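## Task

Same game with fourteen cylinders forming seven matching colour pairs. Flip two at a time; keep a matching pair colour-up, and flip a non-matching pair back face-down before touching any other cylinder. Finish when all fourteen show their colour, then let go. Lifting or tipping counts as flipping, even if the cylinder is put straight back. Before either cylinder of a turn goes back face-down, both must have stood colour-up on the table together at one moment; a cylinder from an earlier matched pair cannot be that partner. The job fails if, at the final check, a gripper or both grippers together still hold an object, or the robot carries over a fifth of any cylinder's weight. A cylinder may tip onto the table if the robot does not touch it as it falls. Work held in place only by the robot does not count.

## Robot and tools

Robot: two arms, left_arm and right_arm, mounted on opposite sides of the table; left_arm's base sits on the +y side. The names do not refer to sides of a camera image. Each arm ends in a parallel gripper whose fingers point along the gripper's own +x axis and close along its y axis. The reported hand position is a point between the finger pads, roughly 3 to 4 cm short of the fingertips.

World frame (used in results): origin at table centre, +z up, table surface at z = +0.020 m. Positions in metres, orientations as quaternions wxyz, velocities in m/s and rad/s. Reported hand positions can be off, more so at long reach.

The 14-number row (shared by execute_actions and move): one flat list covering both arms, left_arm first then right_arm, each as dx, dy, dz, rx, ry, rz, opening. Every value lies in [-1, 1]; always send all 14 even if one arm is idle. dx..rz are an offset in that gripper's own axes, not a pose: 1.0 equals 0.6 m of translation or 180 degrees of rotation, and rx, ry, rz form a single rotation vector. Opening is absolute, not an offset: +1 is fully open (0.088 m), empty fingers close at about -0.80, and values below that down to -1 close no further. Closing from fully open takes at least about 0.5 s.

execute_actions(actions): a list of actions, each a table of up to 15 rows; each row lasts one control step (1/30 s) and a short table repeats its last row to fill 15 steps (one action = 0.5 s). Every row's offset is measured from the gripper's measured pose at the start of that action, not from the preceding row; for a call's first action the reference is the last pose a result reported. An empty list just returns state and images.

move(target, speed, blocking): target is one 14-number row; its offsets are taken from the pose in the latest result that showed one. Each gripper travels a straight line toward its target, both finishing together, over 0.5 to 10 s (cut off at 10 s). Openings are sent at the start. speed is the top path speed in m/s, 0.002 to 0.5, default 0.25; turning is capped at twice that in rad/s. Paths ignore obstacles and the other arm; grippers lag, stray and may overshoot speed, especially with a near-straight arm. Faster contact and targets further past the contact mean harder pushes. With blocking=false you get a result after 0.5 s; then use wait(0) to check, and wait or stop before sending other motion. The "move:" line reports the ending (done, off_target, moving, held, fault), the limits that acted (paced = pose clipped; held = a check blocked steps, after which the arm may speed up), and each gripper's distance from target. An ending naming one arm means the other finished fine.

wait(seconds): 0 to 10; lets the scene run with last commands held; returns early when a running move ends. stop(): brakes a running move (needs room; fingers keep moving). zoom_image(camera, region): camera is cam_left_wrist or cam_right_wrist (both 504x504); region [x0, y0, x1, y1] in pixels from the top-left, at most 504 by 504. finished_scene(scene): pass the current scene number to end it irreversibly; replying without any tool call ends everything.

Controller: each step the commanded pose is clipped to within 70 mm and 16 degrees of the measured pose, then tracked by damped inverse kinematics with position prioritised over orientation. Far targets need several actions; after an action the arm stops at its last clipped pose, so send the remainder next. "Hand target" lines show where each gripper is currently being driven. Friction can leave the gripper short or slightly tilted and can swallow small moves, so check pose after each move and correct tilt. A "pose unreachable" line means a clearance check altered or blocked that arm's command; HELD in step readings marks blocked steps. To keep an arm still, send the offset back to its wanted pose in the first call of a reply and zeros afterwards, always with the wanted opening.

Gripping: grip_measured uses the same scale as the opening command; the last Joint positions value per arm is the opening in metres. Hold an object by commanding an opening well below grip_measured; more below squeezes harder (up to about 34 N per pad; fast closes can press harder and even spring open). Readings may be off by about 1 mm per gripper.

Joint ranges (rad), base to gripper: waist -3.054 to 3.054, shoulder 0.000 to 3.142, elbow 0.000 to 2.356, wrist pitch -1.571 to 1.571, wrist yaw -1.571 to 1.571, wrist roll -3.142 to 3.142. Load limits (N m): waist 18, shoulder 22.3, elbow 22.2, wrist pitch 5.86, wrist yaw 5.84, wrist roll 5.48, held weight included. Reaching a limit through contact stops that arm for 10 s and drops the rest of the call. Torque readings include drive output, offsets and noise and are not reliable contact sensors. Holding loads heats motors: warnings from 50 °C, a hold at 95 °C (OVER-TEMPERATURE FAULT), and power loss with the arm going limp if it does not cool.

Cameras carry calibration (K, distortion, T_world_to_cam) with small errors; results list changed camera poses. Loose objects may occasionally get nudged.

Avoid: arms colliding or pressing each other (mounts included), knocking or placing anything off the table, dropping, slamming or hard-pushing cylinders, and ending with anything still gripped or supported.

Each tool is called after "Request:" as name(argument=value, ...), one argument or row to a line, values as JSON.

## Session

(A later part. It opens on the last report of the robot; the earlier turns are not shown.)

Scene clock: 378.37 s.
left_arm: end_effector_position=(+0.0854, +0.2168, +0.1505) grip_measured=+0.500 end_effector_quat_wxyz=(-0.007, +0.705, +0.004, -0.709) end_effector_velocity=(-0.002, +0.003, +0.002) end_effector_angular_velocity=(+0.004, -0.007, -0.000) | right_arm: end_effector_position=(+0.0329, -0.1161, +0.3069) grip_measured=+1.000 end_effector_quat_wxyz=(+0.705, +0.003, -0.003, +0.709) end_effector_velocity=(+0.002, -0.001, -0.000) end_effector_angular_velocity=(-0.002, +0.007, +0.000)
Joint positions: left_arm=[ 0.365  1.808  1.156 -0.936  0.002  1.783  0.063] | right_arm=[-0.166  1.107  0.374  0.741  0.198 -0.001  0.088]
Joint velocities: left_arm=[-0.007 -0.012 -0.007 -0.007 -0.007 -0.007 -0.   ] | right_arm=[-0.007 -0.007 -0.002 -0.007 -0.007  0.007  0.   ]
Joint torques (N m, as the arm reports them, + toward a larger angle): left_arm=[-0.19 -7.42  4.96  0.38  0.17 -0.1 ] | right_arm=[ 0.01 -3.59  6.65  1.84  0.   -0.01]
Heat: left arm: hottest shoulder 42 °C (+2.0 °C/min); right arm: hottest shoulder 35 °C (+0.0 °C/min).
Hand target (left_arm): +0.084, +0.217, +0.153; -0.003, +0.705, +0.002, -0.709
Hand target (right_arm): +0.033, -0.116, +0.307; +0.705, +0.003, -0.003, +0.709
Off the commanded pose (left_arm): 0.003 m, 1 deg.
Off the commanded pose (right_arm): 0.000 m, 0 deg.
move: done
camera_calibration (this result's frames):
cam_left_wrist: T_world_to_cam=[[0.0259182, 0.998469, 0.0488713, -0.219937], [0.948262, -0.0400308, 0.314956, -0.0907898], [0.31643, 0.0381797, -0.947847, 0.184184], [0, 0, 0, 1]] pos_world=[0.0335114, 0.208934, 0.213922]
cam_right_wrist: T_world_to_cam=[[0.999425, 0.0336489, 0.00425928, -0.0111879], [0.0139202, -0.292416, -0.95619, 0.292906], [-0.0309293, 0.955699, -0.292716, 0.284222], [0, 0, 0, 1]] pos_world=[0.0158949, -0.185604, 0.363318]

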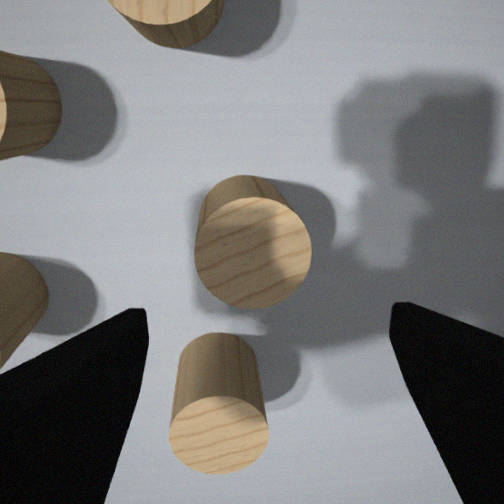

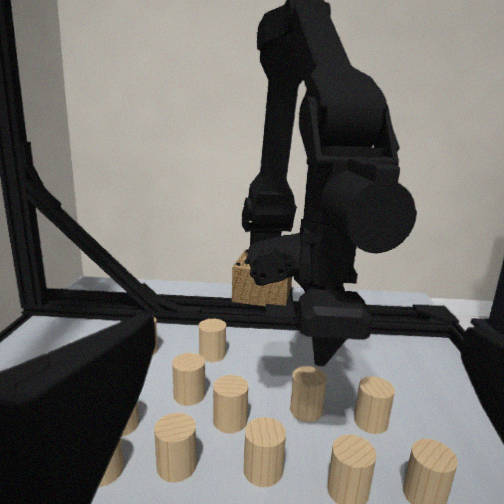

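Request:
move(
  target=[0.13,0,0.002,0,0,0.002,0.5,0,0,0,0,0,0,1],
  speed=0.12,
)

Request:
execute_actions(
  actions=[
    [[0,0,0,0,0,0,-0.3,0,0,0,0,0,0,1]],
    [[0,0,0,0,0,0,-0.3,0,0,0,0,0,0,1]],
  ],
)

Request:
move(
  target=[-0.13,0,0,0,0,0.004,-0.3,0,0,0,0,0,0,1],
  speed=0.2,
)

Request:
move(
  target=[-0.262,0.387,0.081,0,0,0.505,-0.3,0,0,0,0,0,0,1],
  speed=0.3,
)

Scene clock: 382.23 s.
left_arm: end_effector_position=(+0.0851, +0.2166, +0.0761) grip_measured=+0.500 end_effector_quat_wxyz=(-0.002, +0.706, -0.001, -0.708) end_effector_velocity=(+0.002, +0.000, -0.001) end_effector_angular_velocity=(-0.001, -0.008, +0.010) | right_arm: end_effector_position=(+0.0329, -0.1161, +0.3069) grip_measured=+1.000 end_effector_quat_wxyz=(+0.705, +0.003, -0.003, +0.709) end_effector_velocity=(-0.002, -0.000, -0.005) end_effector_angular_velocity=(-0.021, -0.027, +0.019)
Joint positions: left_arm=[ 0.364  1.952  1.004 -0.626  0.002  1.781  0.063] | right_arm=[-0.166  1.107  0.374  0.741  0.198 -0.001  0.088]
Joint velocities: left_arm=[ 0.002  0.002 -0.002  0.007 -0.007 -0.007 -0.   ] | right_arm=[-0.002 -0.002 -0.002 -0.022 -0.022 -0.022  0.   ]
Joint torques (N m, as the arm reports them, + toward a larger angle): left_arm=[-0.18 -5.61  4.16  0.42  0.13  0.01] | right_arm=[ 0.07 -3.61  6.65  1.83  0.   -0.01]
Heat: left arm: hottest shoulder 42 °C (+1.0 °C/min); right arm: hottest elbow 36 °C (+1.0 °C/min).
Hand target (left_arm): +0.084, +0.218, +0.073; -0.005, +0.705, +0.002, -0.709
Hand target (right_arm): +0.033, -0.116, +0.307; +0.705, +0.003, -0.003, +0.709
Off the commanded pose (left_arm): 0.004 m, 1 deg.
Off the commanded pose (right_arm): 0.000 m, 0 deg.
move: done
camera_calibration (this result's frames):
cam_left_wrist: T_world_to_cam=[[0.025025, 0.999107, 0.0340466, -0.215087], [0.947288, -0.034581, 0.318512, -0.0683978], [0.319404, 0.0242812, -0.947307, 0.116439], [0, 0, 0, 1]] pos_world=[0.0329838, 0.209702, 0.139412]
cam_right_wrist: T_world_to_cam=[[0.999425, 0.0336489, 0.00425928, -0.0111879], [0.0139202, -0.292416, -0.95619, 0.292906], [-0.0309293, 0.955699, -0.292716, 0.284222], [0, 0, 0, 1]] pos_world=[0.0158949, -0.185604, 0.363318]

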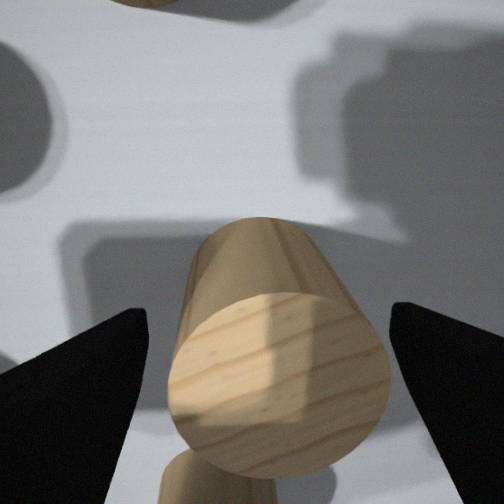

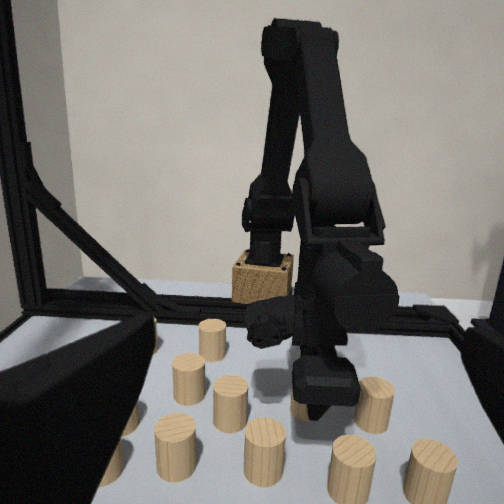

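Scene clock: 383.23 s.
left_arm: end_effector_position=(+0.0850, +0.2168, +0.0759) grip_measured=+0.038 end_effector_quat_wxyz=(-0.002, +0.706, -0.000, -0.708) end_effector_velocity=(-0.002, +0.006, -0.001) end_effector_angular_velocity=(+0.025, +0.013, +0.010) | right_arm: end_effector_position=(+0.0329, -0.1161, +0.3069) grip_measured=+1.000 end_effector_quat_wxyz=(+0.705, +0.003, -0.003, +0.709) end_effector_velocity=(+0.002, -0.001, -0.000) end_effector_angular_velocity=(-0.002, -0.008, -0.010)
Joint positions: left_arm=[ 0.364  1.952  1.004 -0.626  0.003  1.781  0.041] | right_arm=[-0.166  1.107  0.374  0.741  0.198 -0.001  0.088]
Joint velocities: left_arm=[ 0.002  0.002 -0.002 -0.022  0.007 -0.007 -0.   ] | right_arm=[-0.002 -0.007 -0.002 -0.007  0.007 -0.007  0.   ]
Joint torques (N m, as the arm reports them, + toward a larger angle): left_arm=[ 0.02 -6.35  4.63  0.21  0.05  0.01] | right_arm=[ 0.04 -3.57  6.66  1.85  0.   -0.01]
Heat: left arm: hottest shoulder 42 °C (+1.0 °C/min); right arm: hottest elbow 36 °C (+1.0 °C/min).
Hand target (left_arm): +0.085, +0.217, +0.076; -0.002, +0.706, -0.000, -0.708
Hand target (right_arm): +0.033, -0.116, +0.307; +0.705, +0.003, -0.003, +0.709
Off the commanded pose (left_arm): 0.000 m, 0 deg.
Off the commanded pose (right_arm): 0.000 m, 0 deg.
Step readings (end_effector_position; steps 1 to 15: 1st action; 16 to 30: 2nd action):
0: left_arm (+0.0851, +0.2166, +0.0761) | right_arm (+0.0329, -0.1161, +0.3069)
1: left_arm (+0.0851, +0.2166, +0.0761) | right_arm (+0.0329, -0.1161, +0.3069)
2: left_arm (+0.0851, +0.2166, +0.0761) | right_arm (+0.0329, -0.1161, +0.3069)
4: left_arm (+0.0850, +0.2166, +0.0761) | right_arm (+0.0329, -0.1161, +0.3069)
8: left_arm (+0.0850, +0.2168, +0.0761) | right_arm (+0.0329, -0.1161, +0.3069)
15: left_arm (+0.0850, +0.2168, +0.0759) | right_arm (+0.0329, -0.1161, +0.3069)
16: left_arm (+0.0850, +0.2168, +0.0759) | right_arm (+0.0329, -0.1161, +0.3069)
17: left_arm (+0.0850, +0.2168, +0.0759) | right_arm (+0.0329, -0.1161, +0.3069)
19: left_arm (+0.0850, +0.2168, +0.0759) | right_arm (+0.0329, -0.1161, +0.3069)
23: left_arm (+0.0850, +0.2168, +0.0759) | right_arm (+0.0329, -0.1161, +0.3069)
30: end_effector_position above
camera_calibration (this result's frames):
cam_left_wrist: T_world_to_cam=[[0.025045, 0.999071, 0.035072, -0.215354], [0.947482, -0.0349114, 0.317899, -0.0681583], [0.318828, 0.0252683, -0.947476, 0.11621], [0, 0, 0, 1]] pos_world=[0.0329212, 0.209838, 0.139327]
cam_right_wrist: T_world_to_cam=[[0.999425, 0.0336489, 0.00425928, -0.0111879], [0.0139202, -0.292416, -0.95619, 0.292906], [-0.0309293, 0.955699, -0.292716, 0.284222], [0, 0, 0, 1]] pos_world=[0.0158949, -0.185604, 0.363318]

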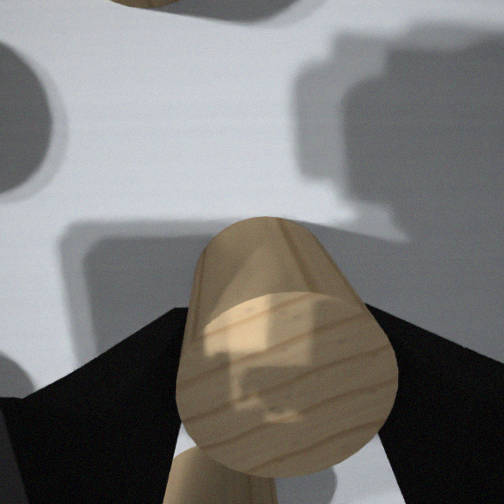

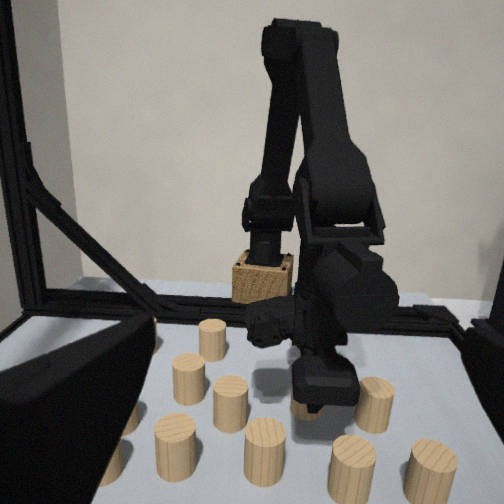

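Scene clock: 384.13 s.
left_arm: end_effector_position=(+0.0844, +0.2195, +0.1478) grip_measured=+0.037 end_effector_quat_wxyz=(-0.004, +0.705, +0.002, -0.709) end_effector_velocity=(-0.001, +0.006, +0.001) end_effector_angular_velocity=(+0.033, -0.001, +0.019) | right_arm: end_effector_position=(+0.0329, -0.1161, +0.3069) grip_measured=+1.000 end_effector_quat_wxyz=(+0.705, +0.003, -0.003, +0.709) end_effector_velocity=(-0.002, -0.001, -0.007) end_effector_angular_velocity=(-0.026, -0.013, +0.010)
Joint positions: left_arm=[ 0.364  1.796  1.129 -0.914  0.003  1.781  0.041] | right_arm=[-0.166  1.107  0.374  0.741  0.198 -0.001  0.088]
Joint velocities: left_arm=[-0.002  0.002  0.007 -0.037 -0.007 -0.022 -0.   ] | right_arm=[ 0.002 -0.002 -0.007 -0.022 -0.007 -0.007  0.   ]
Joint torques (N m, as the arm reports them, + toward a larger angle): left_arm=[-0.02 -7.3   6.57 -0.02  0.14  0.02] | right_arm=[ 0.07 -3.61  6.65  1.82  0.   -0.01]
Heat: left arm: hottest shoulder 42 °C (+1.0 °C/min); right arm: hottest elbow 36 °C (+1.0 °C/min).
Hand target (left_arm): +0.085, +0.216, +0.154; +0.002, +0.706, -0.005, -0.708
Hand target (right_arm): +0.033, -0.116, +0.307; +0.705, +0.003, -0.003, +0.709
Off the commanded pose (left_arm): 0.007 m, 1 deg.
Off the commanded pose (right_arm): 0.000 m, 0 deg.
move: done
camera_calibration (this result's frames):
cam_left_wrist: T_world_to_cam=[[0.0250959, 0.998828, 0.0413784, -0.221432], [0.947905, -0.0369242, 0.316407, -0.0897367], [0.317564, 0.0312823, -0.947721, 0.183203], [0, 0, 0, 1]] pos_world=[0.0324401, 0.212128, 0.211181]
cam_right_wrist: T_world_to_cam=[[0.999425, 0.0336489, 0.00425928, -0.0111879], [0.0139202, -0.292416, -0.95619, 0.292906], [-0.0309293, 0.955699, -0.292716, 0.284222], [0, 0, 0, 1]] pos_world=[0.0158949, -0.185604, 0.363318]

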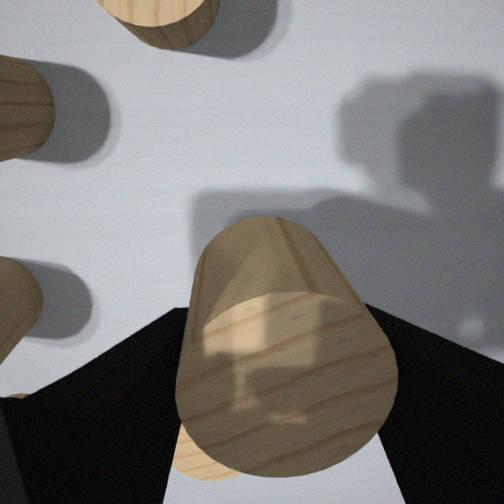

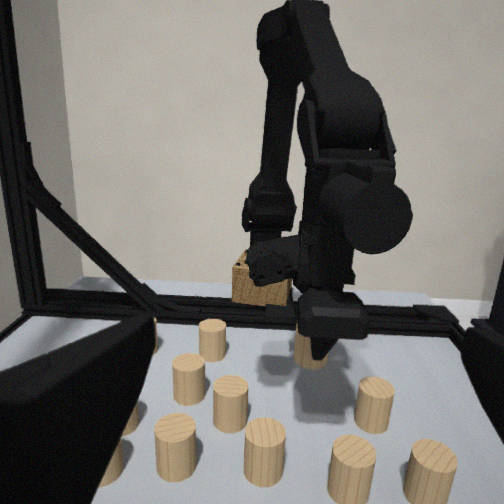

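Scene clock: 387.33 s.
left_arm: end_effector_position=(+0.0350, -0.0107, +0.3000) grip_measured=+0.034 end_effector_quat_wxyz=(+0.495, +0.498, -0.503, -0.505) end_effector_velocity=(-0.000, +0.001, +0.002) end_effector_angular_velocity=(-0.007, -0.008, +0.005) | right_arm: end_effector_position=(+0.0329, -0.1161, +0.3070) grip_measured=+1.000 end_effector_quat_wxyz=(+0.705, +0.003, -0.003, +0.709) end_effector_velocity=(-0.000, -0.001, -0.003) end_effector_angular_velocity=(-0.017, -0.011, +0.005)
Joint positions: left_arm=[0.197 1.941 1.024 0.912 0.055 1.572 0.041] | right_arm=[-0.166  1.107  0.375  0.741  0.198 -0.001  0.088]
Joint velocities: left_arm=[-0.002 -0.002 -0.002  0.007 -0.007  0.007 -0.   ] | right_arm=[-0.002 -0.007 -0.002 -0.022 -0.007 -0.007  0.   ]
Joint torques (N m, as the arm reports them, + toward a larger angle): left_arm=[-0.32 -7.01  7.69  2.11 -0.19 -0.13] | right_arm=[ 0.04 -3.57  6.63  1.83  0.02  0.  ]
Heat: left arm: hottest shoulder 42 °C (+1.0 °C/min); right arm: hottest elbow 36 °C (+0.0 °C/min).
Hand target (left_arm): +0.035, -0.013, +0.303; +0.499, +0.495, -0.504, -0.502
Hand target (right_arm): +0.033, -0.116, +0.307; +0.705, +0.003, -0.003, +0.709
Off the commanded pose (left_arm): 0.005 m, 1 deg.
Off the commanded pose (right_arm): 0.000 m, 0 deg.
move: done
camera_calibration (this result's frames):
cam_left_wrist: T_world_to_cam=[[0.0232426, 0.0372143, -0.999037, 0.305402], [0.95106, 0.307179, 0.0335688, -0.0111136], [0.308132, -0.950924, -0.0282534, 0.0643883], [0, 0, 0, 1]] pos_world=[-0.0163687, 0.053277, 0.3073]
cam_right_wrist: T_world_to_cam=[[0.999425, 0.0336474, 0.00419522, -0.0111616], [0.0138469, -0.292059, -0.9563, 0.293156], [-0.0309517, 0.955808, -0.292357, 0.284132], [0, 0, 0, 1]] pos_world=[0.0158903, -0.185581, 0.36346]

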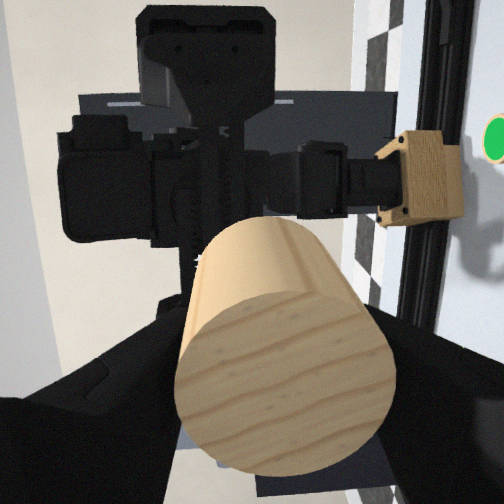

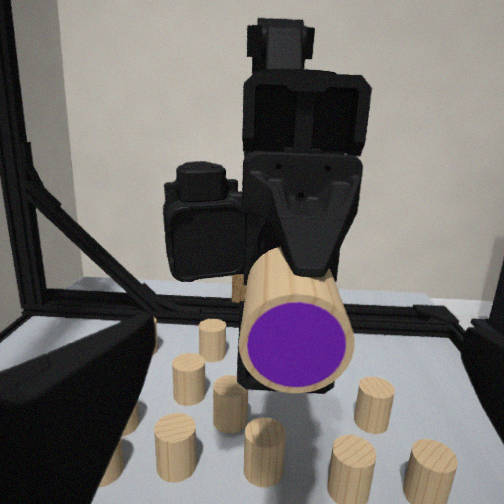

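Request:
move(
  target=[0,0,0,0,0,0,-0.3,0.088,0.001,-0.018,0,0.001,0,1],
  speed=0.13,
)

Request:
execute_actions(
  actions=[
    [[0,0,0,0,0,0,-0.3,0,0,0,0,0,0,-0.3]],
    [[0,0,0,0,0,0,-0.3,0,0,0,0,0,0,-0.3]],
    [[0,0,0,0,0,0,1,0,0,0,0,0,0,-0.3]],
  ],
)

Request:
move(
  target=[-0.1,0,0,0,0,0,1,0,0,0,0,0,0,-0.3],
  speed=0.2,
)

Request:
move(
  target=[-0.119,-0.237,0.004,0,0,-0.497,0.5,-0.323,-0.093,-0.257,0,0.502,0,-0.3],
  speed=0.3,
)

Scene clock: 392.67 s.
left_arm: end_effector_position=(+0.0350, -0.0109, +0.2999) grip_measured=+0.033 end_effector_quat_wxyz=(+0.495, +0.498, -0.503, -0.505) end_effector_velocity=(-0.002, +0.001, -0.001) end_effector_angular_velocity=(+0.007, -0.007, -0.010) | right_arm: end_effector_position=(+0.0320, -0.0666, +0.2952) grip_measured=+1.000 end_effector_quat_wxyz=(+0.706, +0.001, -0.001, +0.708) end_effector_velocity=(+0.001, +0.002, -0.005) end_effector_angular_velocity=(-0.017, -0.010, -0.000)
Joint positions: left_arm=[0.197 1.943 1.025 0.913 0.055 1.572 0.041] | right_arm=[-0.203  1.391  0.497  0.896  0.161 -0.001  0.088]
Joint velocities: left_arm=[-0.002 -0.002 -0.002 -0.007  0.007  0.007 -0.   ] | right_arm=[-0.007  0.012  0.002 -0.007 -0.007 -0.007  0.   ]
Joint torques (N m, as the arm reports them, + toward a larger angle): left_arm=[-0.03 -7.84  6.24  1.68  0.02 -0.04] | right_arm=[-0.22 -4.38  7.56  1.98 -0.1   0.01]
Heat: left arm: hottest shoulder 42 °C (+1.0 °C/min); right arm: hottest elbow 36 °C (+1.0 °C/min).
Hand target (left_arm): +0.035, -0.011, +0.300; +0.495, +0.498, -0.503, -0.505
Hand target (right_arm): +0.032, -0.063, +0.297; +0.706, +0.002, -0.002, +0.709
Off the commanded pose (left_arm): 0.000 m, 0 deg.
Off the commanded pose (right_arm): 0.004 m, 0 deg.
move: done
camera_calibration (this result's frames):
cam_left_wrist: T_world_to_cam=[[0.0232579, 0.0368335, -0.999051, 0.305308], [0.951059, 0.307192, 0.0334664, -0.0110198], [0.308133, -0.950935, -0.0278862, 0.0640618], [0, 0, 0, 1]] pos_world=[-0.0163599, 0.0530582, 0.307173]
cam_right_wrist: T_world_to_cam=[[0.999444, 0.0329148, 0.00536742, -0.0123154], [0.0149437, -0.298125, -0.95441, 0.295298], [-0.029814, 0.953959, -0.298451, 0.23495], [0, 0, 0, 1]] pos_world=[0.0149005, -0.135692, 0.352022]

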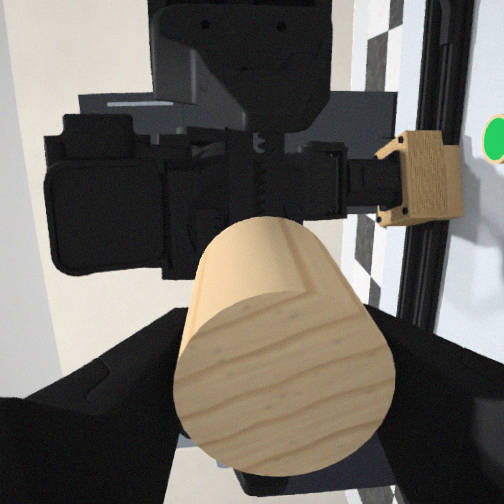

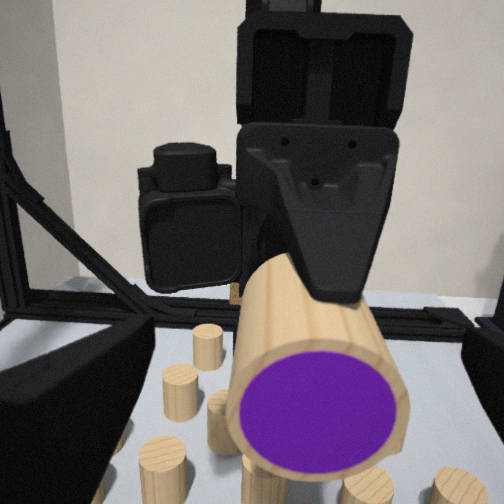

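Scene clock: 394.17 s.
left_arm: end_effector_position=(+0.0351, -0.0109, +0.2999) grip_measured=+1.000 end_effector_quat_wxyz=(+0.495, +0.498, -0.503, -0.504) end_effector_velocity=(-0.000, +0.001, -0.007) end_effector_angular_velocity=(+0.027, +0.008, +0.005) | right_arm: end_effector_position=(+0.0318, -0.0666, +0.2952) grip_measured=+0.024 end_effector_quat_wxyz=(+0.705, +0.001, -0.001, +0.709) end_effector_velocity=(-0.000, -0.000, -0.002) end_effector_angular_velocity=(-0.007, -0.009, +0.015)
Joint positions: left_arm=[0.197 1.943 1.025 0.913 0.054 1.572 0.088] | right_arm=[-0.203  1.391  0.497  0.896  0.16  -0.001  0.04 ]
Joint velocities: left_arm=[-0.002 -0.002 -0.007 -0.022 -0.007 -0.007  0.   ] | right_arm=[-0.007 -0.002 -0.002 -0.007 -0.022 -0.007  0.   ]
Joint torques (N m, as the arm reports them, + toward a larger angle): left_arm=[-0.17 -7.64  6.27  1.74 -0.02 -0.06] | right_arm=[ 0.08 -5.21  6.12  1.84  0.    0.  ]
Heat: left arm: hottest shoulder 43 °C (+2.0 °C/min); right arm: hottest elbow 36 °C (+1.0 °C/min).
Hand target (left_arm): +0.035, -0.011, +0.300; +0.495, +0.498, -0.503, -0.504
Hand target (right_arm): +0.032, -0.067, +0.295; +0.705, +0.001, -0.001, +0.709
Off the commanded pose (left_arm): 0.000 m, 0 deg.
Off the commanded pose (right_arm): 0.000 m, 0 deg.
Step readings (end_effector_position; steps 1 to 15: 1st action; 16 to 30: 2nd action; 31 to 45: 3rd action):
0: left_arm (+0.0350, -0.0109, +0.2999) | right_arm (+0.0320, -0.0666, +0.2952)
1: left_arm (+0.0350, -0.0109, +0.2999) | right_arm (+0.0320, -0.0666, +0.2952)
2: left_arm (+0.0350, -0.0109, +0.2999) | right_arm (+0.0320, -0.0666, +0.2952)
4: left_arm (+0.0350, -0.0109, +0.2999) | right_arm (+0.0320, -0.0666, +0.2952)
8: left_arm (+0.0350, -0.0109, +0.2999) | right_arm (+0.0320, -0.0666, +0.2952)
15: left_arm (+0.0351, -0.0109, +0.2999) | right_arm (+0.0318, -0.0666, +0.2952)
16: left_arm (+0.0351, -0.0109, +0.2999) | right_arm (+0.0318, -0.0666, +0.2952)
17: left_arm (+0.0351, -0.0109, +0.2999) | right_arm (+0.0318, -0.0666, +0.2952)
19: left_arm (+0.0351, -0.0109, +0.2999) | right_arm (+0.0318, -0.0666, +0.2952)
23: left_arm (+0.0351, -0.0109, +0.2999) | right_arm (+0.0318, -0.0666, +0.2952)
30: left_arm (+0.0351, -0.0109, +0.2999) | right_arm (+0.0318, -0.0666, +0.2952)
31: left_arm (+0.0351, -0.0109, +0.2999) | right_arm (+0.0318, -0.0666, +0.2952)
32: left_arm (+0.0351, -0.0109, +0.2999) | right_arm (+0.0318, -0.0666, +0.2952)
34: left_arm (+0.0351, -0.0109, +0.2999) | right_arm (+0.0318, -0.0666, +0.2952)
38: left_arm (+0.0351, -0.0109, +0.2999) | right_arm (+0.0318, -0.0666, +0.2952)
45: end_effector_position above
camera_calibration (this result's frames):
cam_left_wrist: T_world_to_cam=[[0.0232336, 0.0368514, -0.999051, 0.305306], [0.950824, 0.307917, 0.03347, -0.0111134], [0.308858, -0.950699, -0.0278852, 0.0640017], [0, 0, 0, 1]] pos_world=[-0.0162939, 0.0530174, 0.307173]
cam_right_wrist: T_world_to_cam=[[0.999405, 0.0340585, 0.00536916, -0.0119753], [0.0152866, -0.298107, -0.95441, 0.295287], [-0.0309052, 0.953925, -0.298451, 0.23499], [0, 0, 0, 1]] pos_world=[0.0147167, -0.135727, 0.352022]

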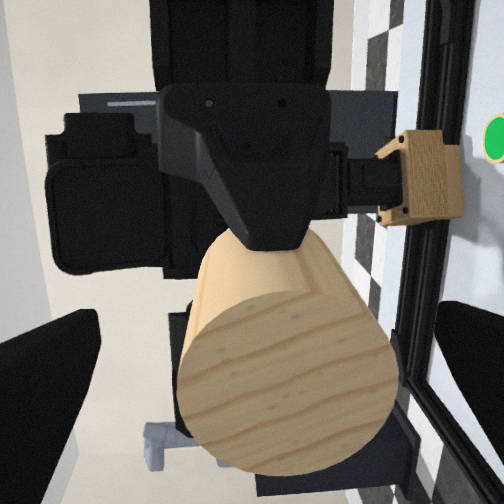

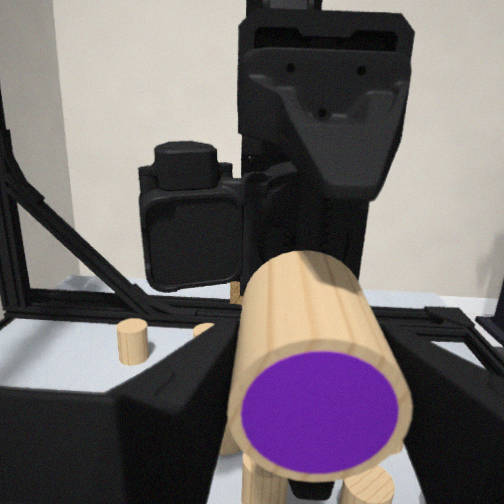

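Scene clock: 395.07 s.
left_arm: end_effector_position=(+0.0352, +0.0466, +0.2962) grip_measured=+1.000 end_effector_quat_wxyz=(+0.493, +0.501, -0.499, -0.506) end_effector_velocity=(-0.002, +0.003, -0.001) end_effector_angular_velocity=(+0.007, +0.008, -0.010) | right_arm: end_effector_position=(+0.0318, -0.0666, +0.2952) grip_measured=+0.024 end_effector_quat_wxyz=(+0.705, +0.001, -0.001, +0.709) end_effector_velocity=(+0.002, -0.001, -0.002) end_effector_angular_velocity=(-0.007, -0.009, -0.010)
Joint positions: left_arm=[0.203 1.765 0.772 0.978 0.057 1.572 0.088] | right_arm=[-0.203  1.391  0.497  0.896  0.16  -0.001  0.04 ]
Joint velocities: left_arm=[-0.002 -0.012 -0.012 -0.007  0.007 -0.007  0.   ] | right_arm=[-0.002 -0.002 -0.002 -0.007  0.007 -0.007  0.   ]
Joint torques (N m, as the arm reports them, + toward a larger angle): left_arm=[ 0.13 -7.69  5.32  2.02  0.21 -0.06] | right_arm=[ 0.01 -5.27  6.13  1.84  0.   -0.01]
Heat: left arm: hottest shoulder 43 °C (+2.0 °C/min); right arm: hottest elbow 36 °C (+1.0 °C/min).
Hand target (left_arm): +0.035, +0.049, +0.300; +0.495, +0.498, -0.502, -0.505
Hand target (right_arm): +0.032, -0.067, +0.295; +0.705, +0.001, -0.001, +0.709
Off the commanded pose (left_arm): 0.005 m, 1 deg.
Off the commanded pose (right_arm): 0.000 m, 0 deg.
move: done
camera_calibration (this result's frames):
cam_left_wrist: T_world_to_cam=[[0.022598, 0.0475878, -0.998611, 0.298863], [0.949779, 0.310808, 0.0363042, -0.0297921], [0.312104, -0.949281, -0.0381742, 0.121395], [0, 0, 0, 1]] pos_world=[-0.0163458, 0.110276, 0.304164]
cam_right_wrist: T_world_to_cam=[[0.999405, 0.0340585, 0.00536916, -0.0119753], [0.0152866, -0.298107, -0.95441, 0.295287], [-0.0309052, 0.953925, -0.298451, 0.23499], [0, 0, 0, 1]] pos_world=[0.0147167, -0.135727, 0.352022]

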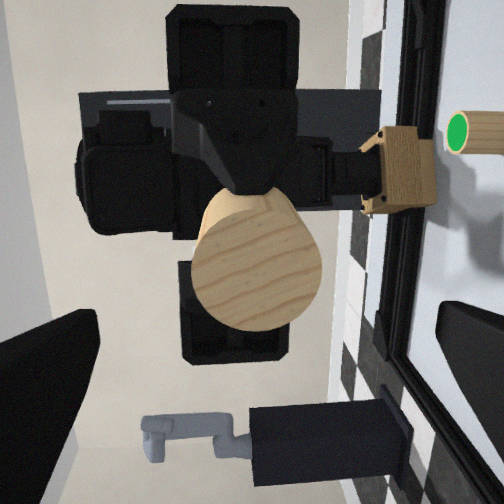

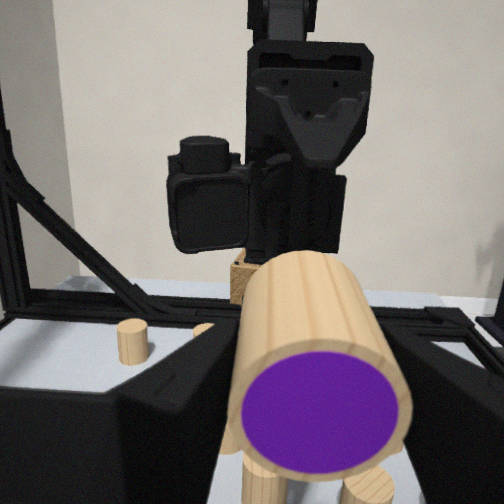

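Scene clock: 398.13 s.
left_arm: end_effector_position=(+0.0336, +0.1213, +0.1557) grip_measured=+0.500 end_effector_quat_wxyz=(-0.000, +0.703, +0.001, -0.711) end_effector_velocity=(+0.000, +0.002, +0.009) end_effector_angular_velocity=(+0.017, -0.007, +0.005) | right_arm: end_effector_position=(+0.0888, -0.2619, +0.1396) grip_measured=+0.024 end_effector_quat_wxyz=(+0.502, -0.501, +0.501, +0.496) end_effector_velocity=(-0.001, -0.002, -0.001) end_effector_angular_velocity=(-0.012, +0.008, +0.020)
Joint positions: left_arm=[ 0.19   2.109  1.604 -1.068  0.01   1.604  0.063] | right_arm=[-0.448  1.331  0.739 -0.982  0.008 -0.074  0.04 ]
Joint velocities: left_arm=[-0.002 -0.002  0.032 -0.051 -0.007 -0.007 -0.001] | right_arm=[-0.002  0.002 -0.002 -0.007 -0.007 -0.022 -0.   ]
Joint torques (N m, as the arm reports them, + toward a larger angle): left_arm=[-0.34 -7.21  6.71 -0.04 -0.12  0.02] | right_arm=[-0.21 -3.04  6.77 -0.09  0.12 -0.19]
Heat: left arm: hottest shoulder 43 °C (+2.0 °C/min); right arm: hottest elbow 36 °C (+1.0 °C/min).
Hand target (left_arm): +0.034, +0.120, +0.155; -0.003, +0.706, +0.001, -0.709
Hand target (right_arm): +0.090, -0.259, +0.141; +0.502, -0.503, +0.499, +0.496
Off the commanded pose (left_arm): 0.001 m, 1 deg.
Off the commanded pose (right_arm): 0.002 m, 1 deg.
move: done
camera_calibration (this result's frames):
cam_left_wrist: T_world_to_cam=[[0.0214571, 0.999215, 0.0332998, -0.121029], [0.949813, -0.0307706, 0.3113, -0.0477283], [0.31208, 0.024949, -0.949728, 0.211193], [0, 0, 0, 1]] pos_world=[-0.0179793, 0.114196, 0.219464]
cam_right_wrist: T_world_to_cam=[[0.999767, -0.00106864, -0.0215526, -0.0669271], [0.00553504, -0.952659, 0.303992, -0.258516], [-0.0208571, -0.30404, -0.952431, 0.13752], [0, 0, 0, 1]] pos_world=[0.0712107, -0.204538, 0.208123]

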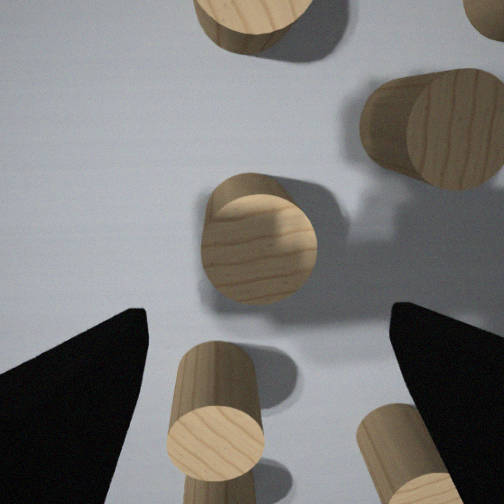

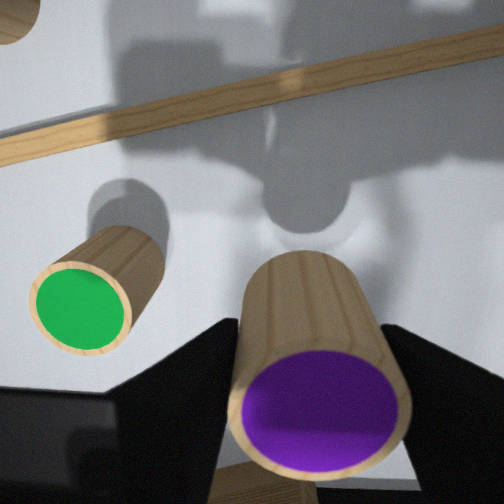

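Request:
move(
  target=[0.134,-0.003,0.004,0,0.004,-0.002,0.4,0.111,0,-0.004,0,0.003,0,-0.3],
  speed=0.1,
)

Request:
execute_actions(
  actions=[
    [[0,0,0,0,0,0,-0.3,0,0,0,0,0,0,0.5]],
    [[0,0,0,0,0,0,-0.3,0,0,0,0,0,0,0.5]],
  ],
)

Request:
move(
  target=[-0.13,0,0,0,0,0.004,-0.3,-0.12,0,0,0,-0.003,0,0.5],
  speed=0.2,
)

Request:
move(
  target=[-0.255,0.227,-0.006,0,0,0.505,-0.3,-0.247,0.093,0.242,0,-0.499,0,1],
  speed=0.3,
)

Scene clock: 403.17 s.
left_arm: end_effector_position=(+0.0309, +0.1217, +0.0794) grip_measured=+0.400 end_effector_quat_wxyz=(+0.000, +0.706, -0.001, -0.708) end_effector_velocity=(+0.000, +0.002, +0.000) end_effector_angular_velocity=(+0.008, -0.022, -0.015) | right_arm: end_effector_position=(+0.0889, -0.2623, +0.0783) grip_measured=+0.024 end_effector_quat_wxyz=(+0.503, -0.501, +0.500, +0.496) end_effector_velocity=(-0.001, -0.004, -0.001) end_effector_angular_velocity=(-0.012, +0.008, +0.005)
Joint positions: left_arm=[ 0.181  2.218  1.454 -0.805  0.004  1.596  0.059] | right_arm=[-0.449  1.473  0.574 -0.675  0.008 -0.074  0.04 ]
Joint velocities: left_arm=[-0.007 -0.002 -0.002 -0.007 -0.022  0.007 -0.   ] | right_arm=[-0.002 -0.002 -0.007 -0.007 -0.007 -0.007 -0.   ]
Joint torques (N m, as the arm reports them, + toward a larger angle): left_arm=[-0.29 -7.56  4.71  0.42 -0.16 -0.07] | right_arm=[-0.16 -2.91  3.02  1.36  0.02 -0.08]
Heat: left arm: hottest shoulder 43 °C (+2.0 °C/min); right arm: hottest elbow 36 °C (+1.0 °C/min).
Hand target (left_arm): +0.031, +0.124, +0.075; -0.002, +0.708, +0.003, -0.706
Hand target (right_arm): +0.089, -0.265, +0.073; +0.500, -0.504, +0.503, +0.493
Off the commanded pose (left_arm): 0.004 m, 1 deg.
Off the commanded pose (right_arm): 0.006 m, 1 deg.
move: done
camera_calibration (this result's frames):
cam_left_wrist: T_world_to_cam=[[0.022391, 0.99928, 0.0306394, -0.118694], [0.947712, -0.0309742, 0.317619, -0.0218185], [0.31834, 0.0219255, -0.947723, 0.139547], [0, 0, 0, 1]] pos_world=[-0.021088, 0.114873, 0.142819]
cam_right_wrist: T_world_to_cam=[[0.999776, -0.00106012, -0.0211437, -0.0683792], [0.00541172, -0.952764, 0.303663, -0.240252], [-0.0204668, -0.30371, -0.952545, 0.0791638], [0, 0, 0, 1]] pos_world=[0.0712843, -0.204933, 0.146917]

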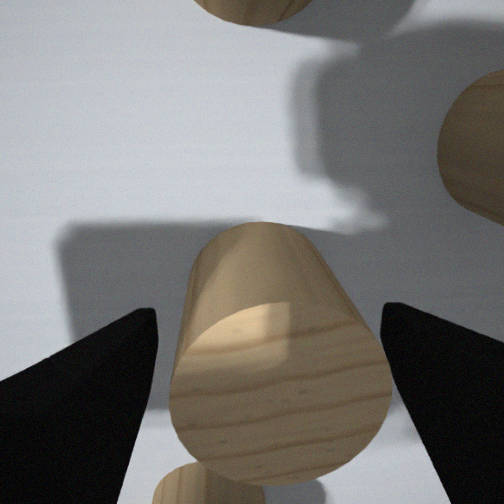

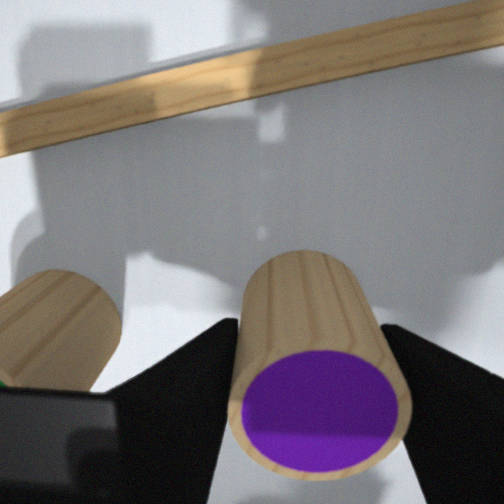

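Scene clock: 404.17 s.
left_arm: end_effector_position=(+0.0309, +0.1217, +0.0794) grip_measured=+0.039 end_effector_quat_wxyz=(+0.000, +0.706, -0.001, -0.708) end_effector_velocity=(+0.002, +0.002, +0.000) end_effector_angular_velocity=(+0.008, -0.022, +0.005) | right_arm: end_effector_position=(+0.0888, -0.2618, +0.0783) grip_measured=+0.500 end_effector_quat_wxyz=(+0.503, -0.501, +0.500, +0.496) end_effector_velocity=(-0.001, -0.002, -0.000) end_effector_angular_velocity=(-0.007, +0.008, -0.010)
Joint positions: left_arm=[ 0.181  2.218  1.454 -0.805  0.004  1.596  0.041] | right_arm=[-0.448  1.473  0.574 -0.672  0.008 -0.074  0.063]
Joint velocities: left_arm=[-0.002 -0.002 -0.002 -0.007 -0.022 -0.007 -0.   ] | right_arm=[-0.002 -0.002 -0.002 -0.007 -0.007  0.007 -0.   ]
Joint torques (N m, as the arm reports them, + toward a larger angle): left_arm=[-0.07 -8.3   5.31  0.21  0.06  0.02] | right_arm=[ 0.06 -4.39  4.52  0.11 -0.02 -0.02]
Heat: left arm: hottest shoulder 43 °C (+2.0 °C/min); right arm: hottest elbow 36 °C (+1.0 °C/min).
Hand target (left_arm): +0.031, +0.122, +0.079; +0.000, +0.706, -0.001, -0.708
Hand target (right_arm): +0.089, -0.262, +0.078; +0.503, -0.501, +0.500, +0.496
Off the commanded pose (left_arm): 0.000 m, 0 deg.
Off the commanded pose (right_arm): 0.000 m, 0 deg.
Step readings (end_effector_position; steps 1 to 15: 1st action; 16 to 30: 2nd action):
0: left_arm (+0.0309, +0.1217, +0.0794) | right_arm (+0.0889, -0.2623, +0.0783)
1: left_arm (+0.0309, +0.1217, +0.0794) | right_arm (+0.0889, -0.2623, +0.0783)
2: left_arm (+0.0309, +0.1218, +0.0794) | right_arm (+0.0889, -0.2620, +0.0783)
4: left_arm (+0.0309, +0.1217, +0.0794) | right_arm (+0.0888, -0.2611, +0.0783)
8: left_arm (+0.0309, +0.1217, +0.0794) | right_arm (+0.0888, -0.2616, +0.0783)
15: left_arm (+0.0309, +0.1217, +0.0794) | right_arm (+0.0888, -0.2618, +0.0783)
16: left_arm (+0.0309, +0.1217, +0.0794) | right_arm (+0.0888, -0.2618, +0.0783)
17: left_arm (+0.0309, +0.1217, +0.0794) | right_arm (+0.0888, -0.2618, +0.0783)
19: left_arm (+0.0309, +0.1217, +0.0794) | right_arm (+0.0888, -0.2618, +0.0783)
23: left_arm (+0.0309, +0.1217, +0.0794) | right_arm (+0.0888, -0.2618, +0.0783)
30: end_effector_position above
camera_calibration (this result's frames):
cam_left_wrist: T_world_to_cam=[[0.022391, 0.99928, 0.0306394, -0.118694], [0.947712, -0.0309742, 0.317619, -0.0218185], [0.31834, 0.0219255, -0.947723, 0.139547], [0, 0, 0, 1]] pos_world=[-0.021088, 0.114873, 0.142819]
cam_right_wrist: T_world_to_cam=[[0.99978, -0.000630695, -0.0209625, -0.0682473], [0.0057199, -0.953452, 0.30149, -0.239808], [-0.0201769, -0.301543, -0.953239, 0.0799111], [0, 0, 0, 1]] pos_world=[0.0712164, -0.204592, 0.147044]

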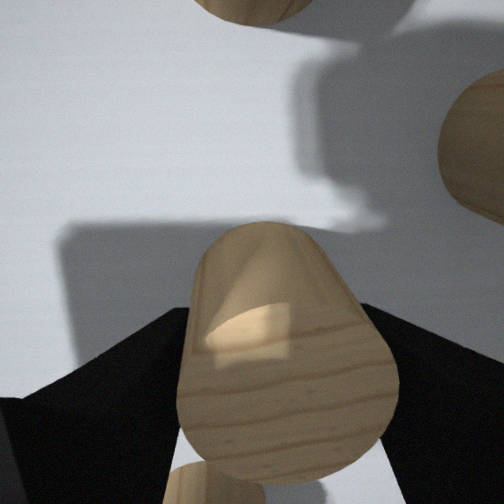

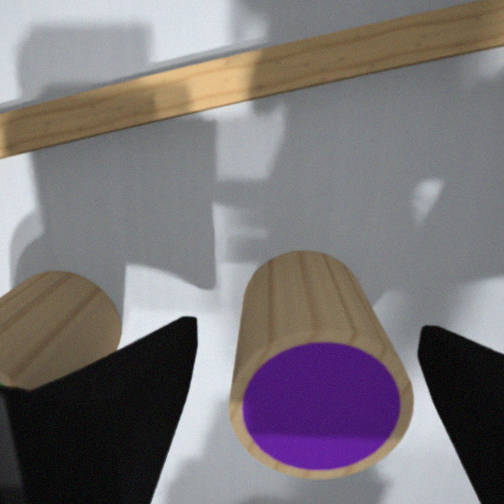

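Scene clock: 405.07 s.
left_arm: end_effector_position=(+0.0308, +0.1244, +0.1504) grip_measured=+0.039 end_effector_quat_wxyz=(-0.002, +0.706, +0.001, -0.708) end_effector_velocity=(+0.000, +0.004, +0.002) end_effector_angular_velocity=(+0.017, -0.007, +0.020) | right_arm: end_effector_position=(+0.0886, -0.2645, +0.1461) grip_measured=+0.500 end_effector_quat_wxyz=(+0.502, -0.502, +0.501, +0.495) end_effector_velocity=(-0.001, -0.002, +0.002) end_effector_angular_velocity=(-0.012, +0.008, +0.005)
Joint positions: left_arm=[ 0.181  2.104  1.575 -1.046  0.004  1.596  0.041] | right_arm=[-0.448  1.313  0.753 -1.018  0.008 -0.074  0.063]
Joint velocities: left_arm=[-0.002 -0.002  0.002 -0.022 -0.007 -0.022 -0.   ] | right_arm=[-0.002 -0.002  0.007 -0.022 -0.007 -0.007 -0.   ]
Joint torques (N m, as the arm reports them, + toward a larger angle): left_arm=[-0.1  -9.39  6.92 -0.04  0.06  0.02] | right_arm=[ 0.21 -4.79  6.81 -0.05 -0.04  0.03]
Heat: left arm: hottest shoulder 43 °C (+2.0 °C/min); right arm: hottest elbow 36 °C (+1.0 °C/min).
Hand target (left_arm): +0.031, +0.122, +0.157; +0.005, +0.706, -0.005, -0.708
Hand target (right_arm): +0.088, -0.261, +0.150; +0.506, -0.498, +0.497, +0.499
Off the commanded pose (left_arm): 0.007 m, 1 deg.
Off the commanded pose (right_arm): 0.005 m, 1 deg.
move: done
camera_calibration (this result's frames):
cam_left_wrist: T_world_to_cam=[[0.0223954, 0.999102, 0.0359712, -0.124359], [0.947754, -0.0326692, 0.317326, -0.0439728], [0.318216, 0.0269852, -0.947634, 0.206169], [0, 0, 0, 1]] pos_world=[-0.0211459, 0.117247, 0.2138]
cam_right_wrist: T_world_to_cam=[[0.99977, -0.000759703, -0.0214453, -0.0665757], [0.00586819, -0.9516, 0.307282, -0.263172], [-0.0206408, -0.307337, -0.951377, 0.141875], [0, 0, 0, 1]] pos_world=[0.0710331, -0.206881, 0.214417]

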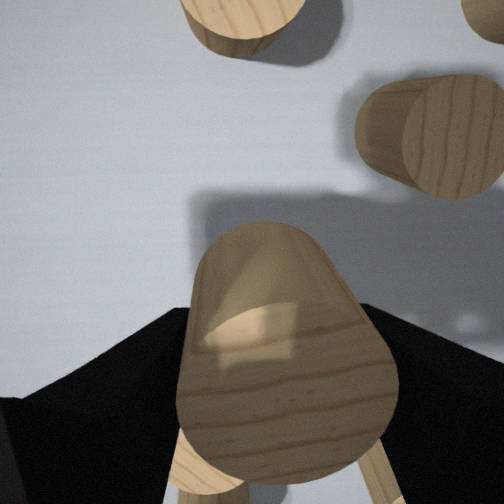

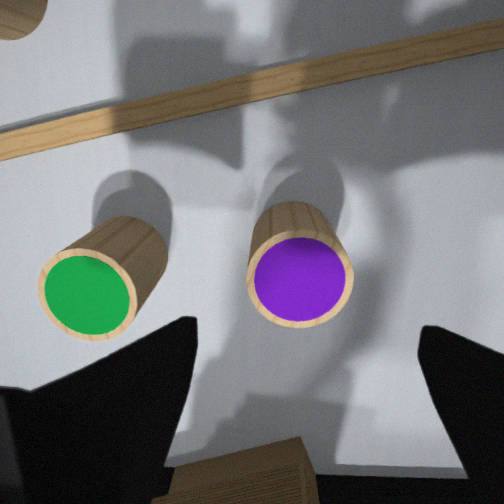

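Scene clock: 408.30 s.
left_arm: end_effector_position=(+0.0333, -0.0092, +0.3006) grip_measured=+0.036 end_effector_quat_wxyz=(+0.498, +0.500, -0.502, -0.500) end_effector_velocity=(+0.002, +0.000, -0.004) end_effector_angular_velocity=(+0.012, +0.022, +0.029) | right_arm: end_effector_position=(+0.0320, -0.1175, +0.3016) grip_measured=+1.000 end_effector_quat_wxyz=(+0.706, +0.008, +0.002, +0.708) end_effector_velocity=(+0.002, +0.001, -0.005) end_effector_angular_velocity=(-0.017, -0.011, -0.010)
Joint positions: left_arm=[0.189 1.938 1.016 0.923 0.037 1.575 0.041] | right_arm=[-0.158  1.118  0.355  0.773  0.208  0.013  0.088]
Joint velocities: left_arm=[-0.007  0.002 -0.002 -0.007 -0.037 -0.022 -0.   ] | right_arm=[-0.002  0.007 -0.002 -0.007  0.007 -0.007  0.   ]
Joint torques (N m, as the arm reports them, + toward a larger angle): left_arm=[ 0.22 -7.06  7.63  2.14  0.2  -0.16] | right_arm=[ 0.32 -2.82  4.7   1.97  0.12 -0.17]
Heat: left arm: hottest shoulder 44 °C (+3.0 °C/min); right arm: hottest elbow 36 °C (+1.0 °C/min).
Hand target (left_arm): +0.034, -0.012, +0.303; +0.501, +0.495, -0.505, -0.499
Hand target (right_arm): +0.032, -0.119, +0.293; +0.707, -0.002, +0.005, +0.708
Off the commanded pose (left_arm): 0.004 m, 1 deg.
Off the commanded pose (right_arm): 0.009 m, 2 deg.
move: off_target (right_arm)
camera_calibration (this result's frames):
cam_left_wrist: T_world_to_cam=[[0.0258319, 0.0313395, -0.999175, 0.305858], [0.947867, 0.316799, 0.034442, -0.0101283], [0.317617, -0.947975, -0.0215222, 0.0639825], [0, 0, 0, 1]] pos_world=[-0.0186226, 0.054277, 0.307332]
cam_right_wrist: T_world_to_cam=[[0.999472, 0.0311005, -0.00937861, -0.00643076], [0.0000919578, -0.291424, -0.956594, 0.288197], [-0.0324837, 0.956088, -0.291273, 0.283636], [0, 0, 0, 1]] pos_world=[0.0156144, -0.186994, 0.358243]

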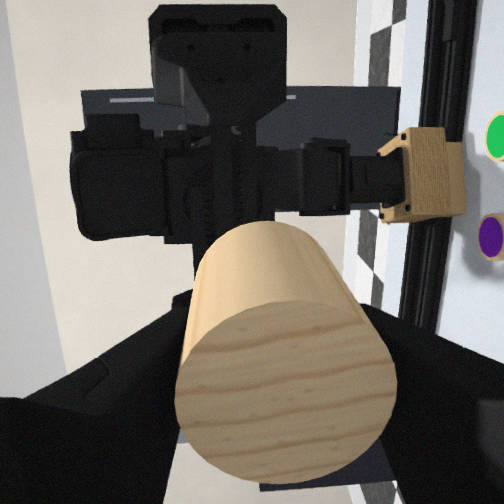

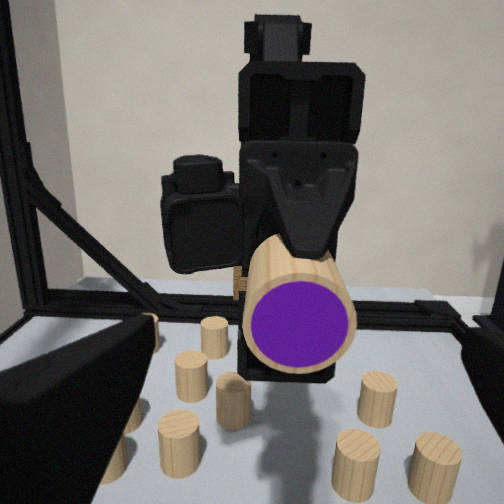

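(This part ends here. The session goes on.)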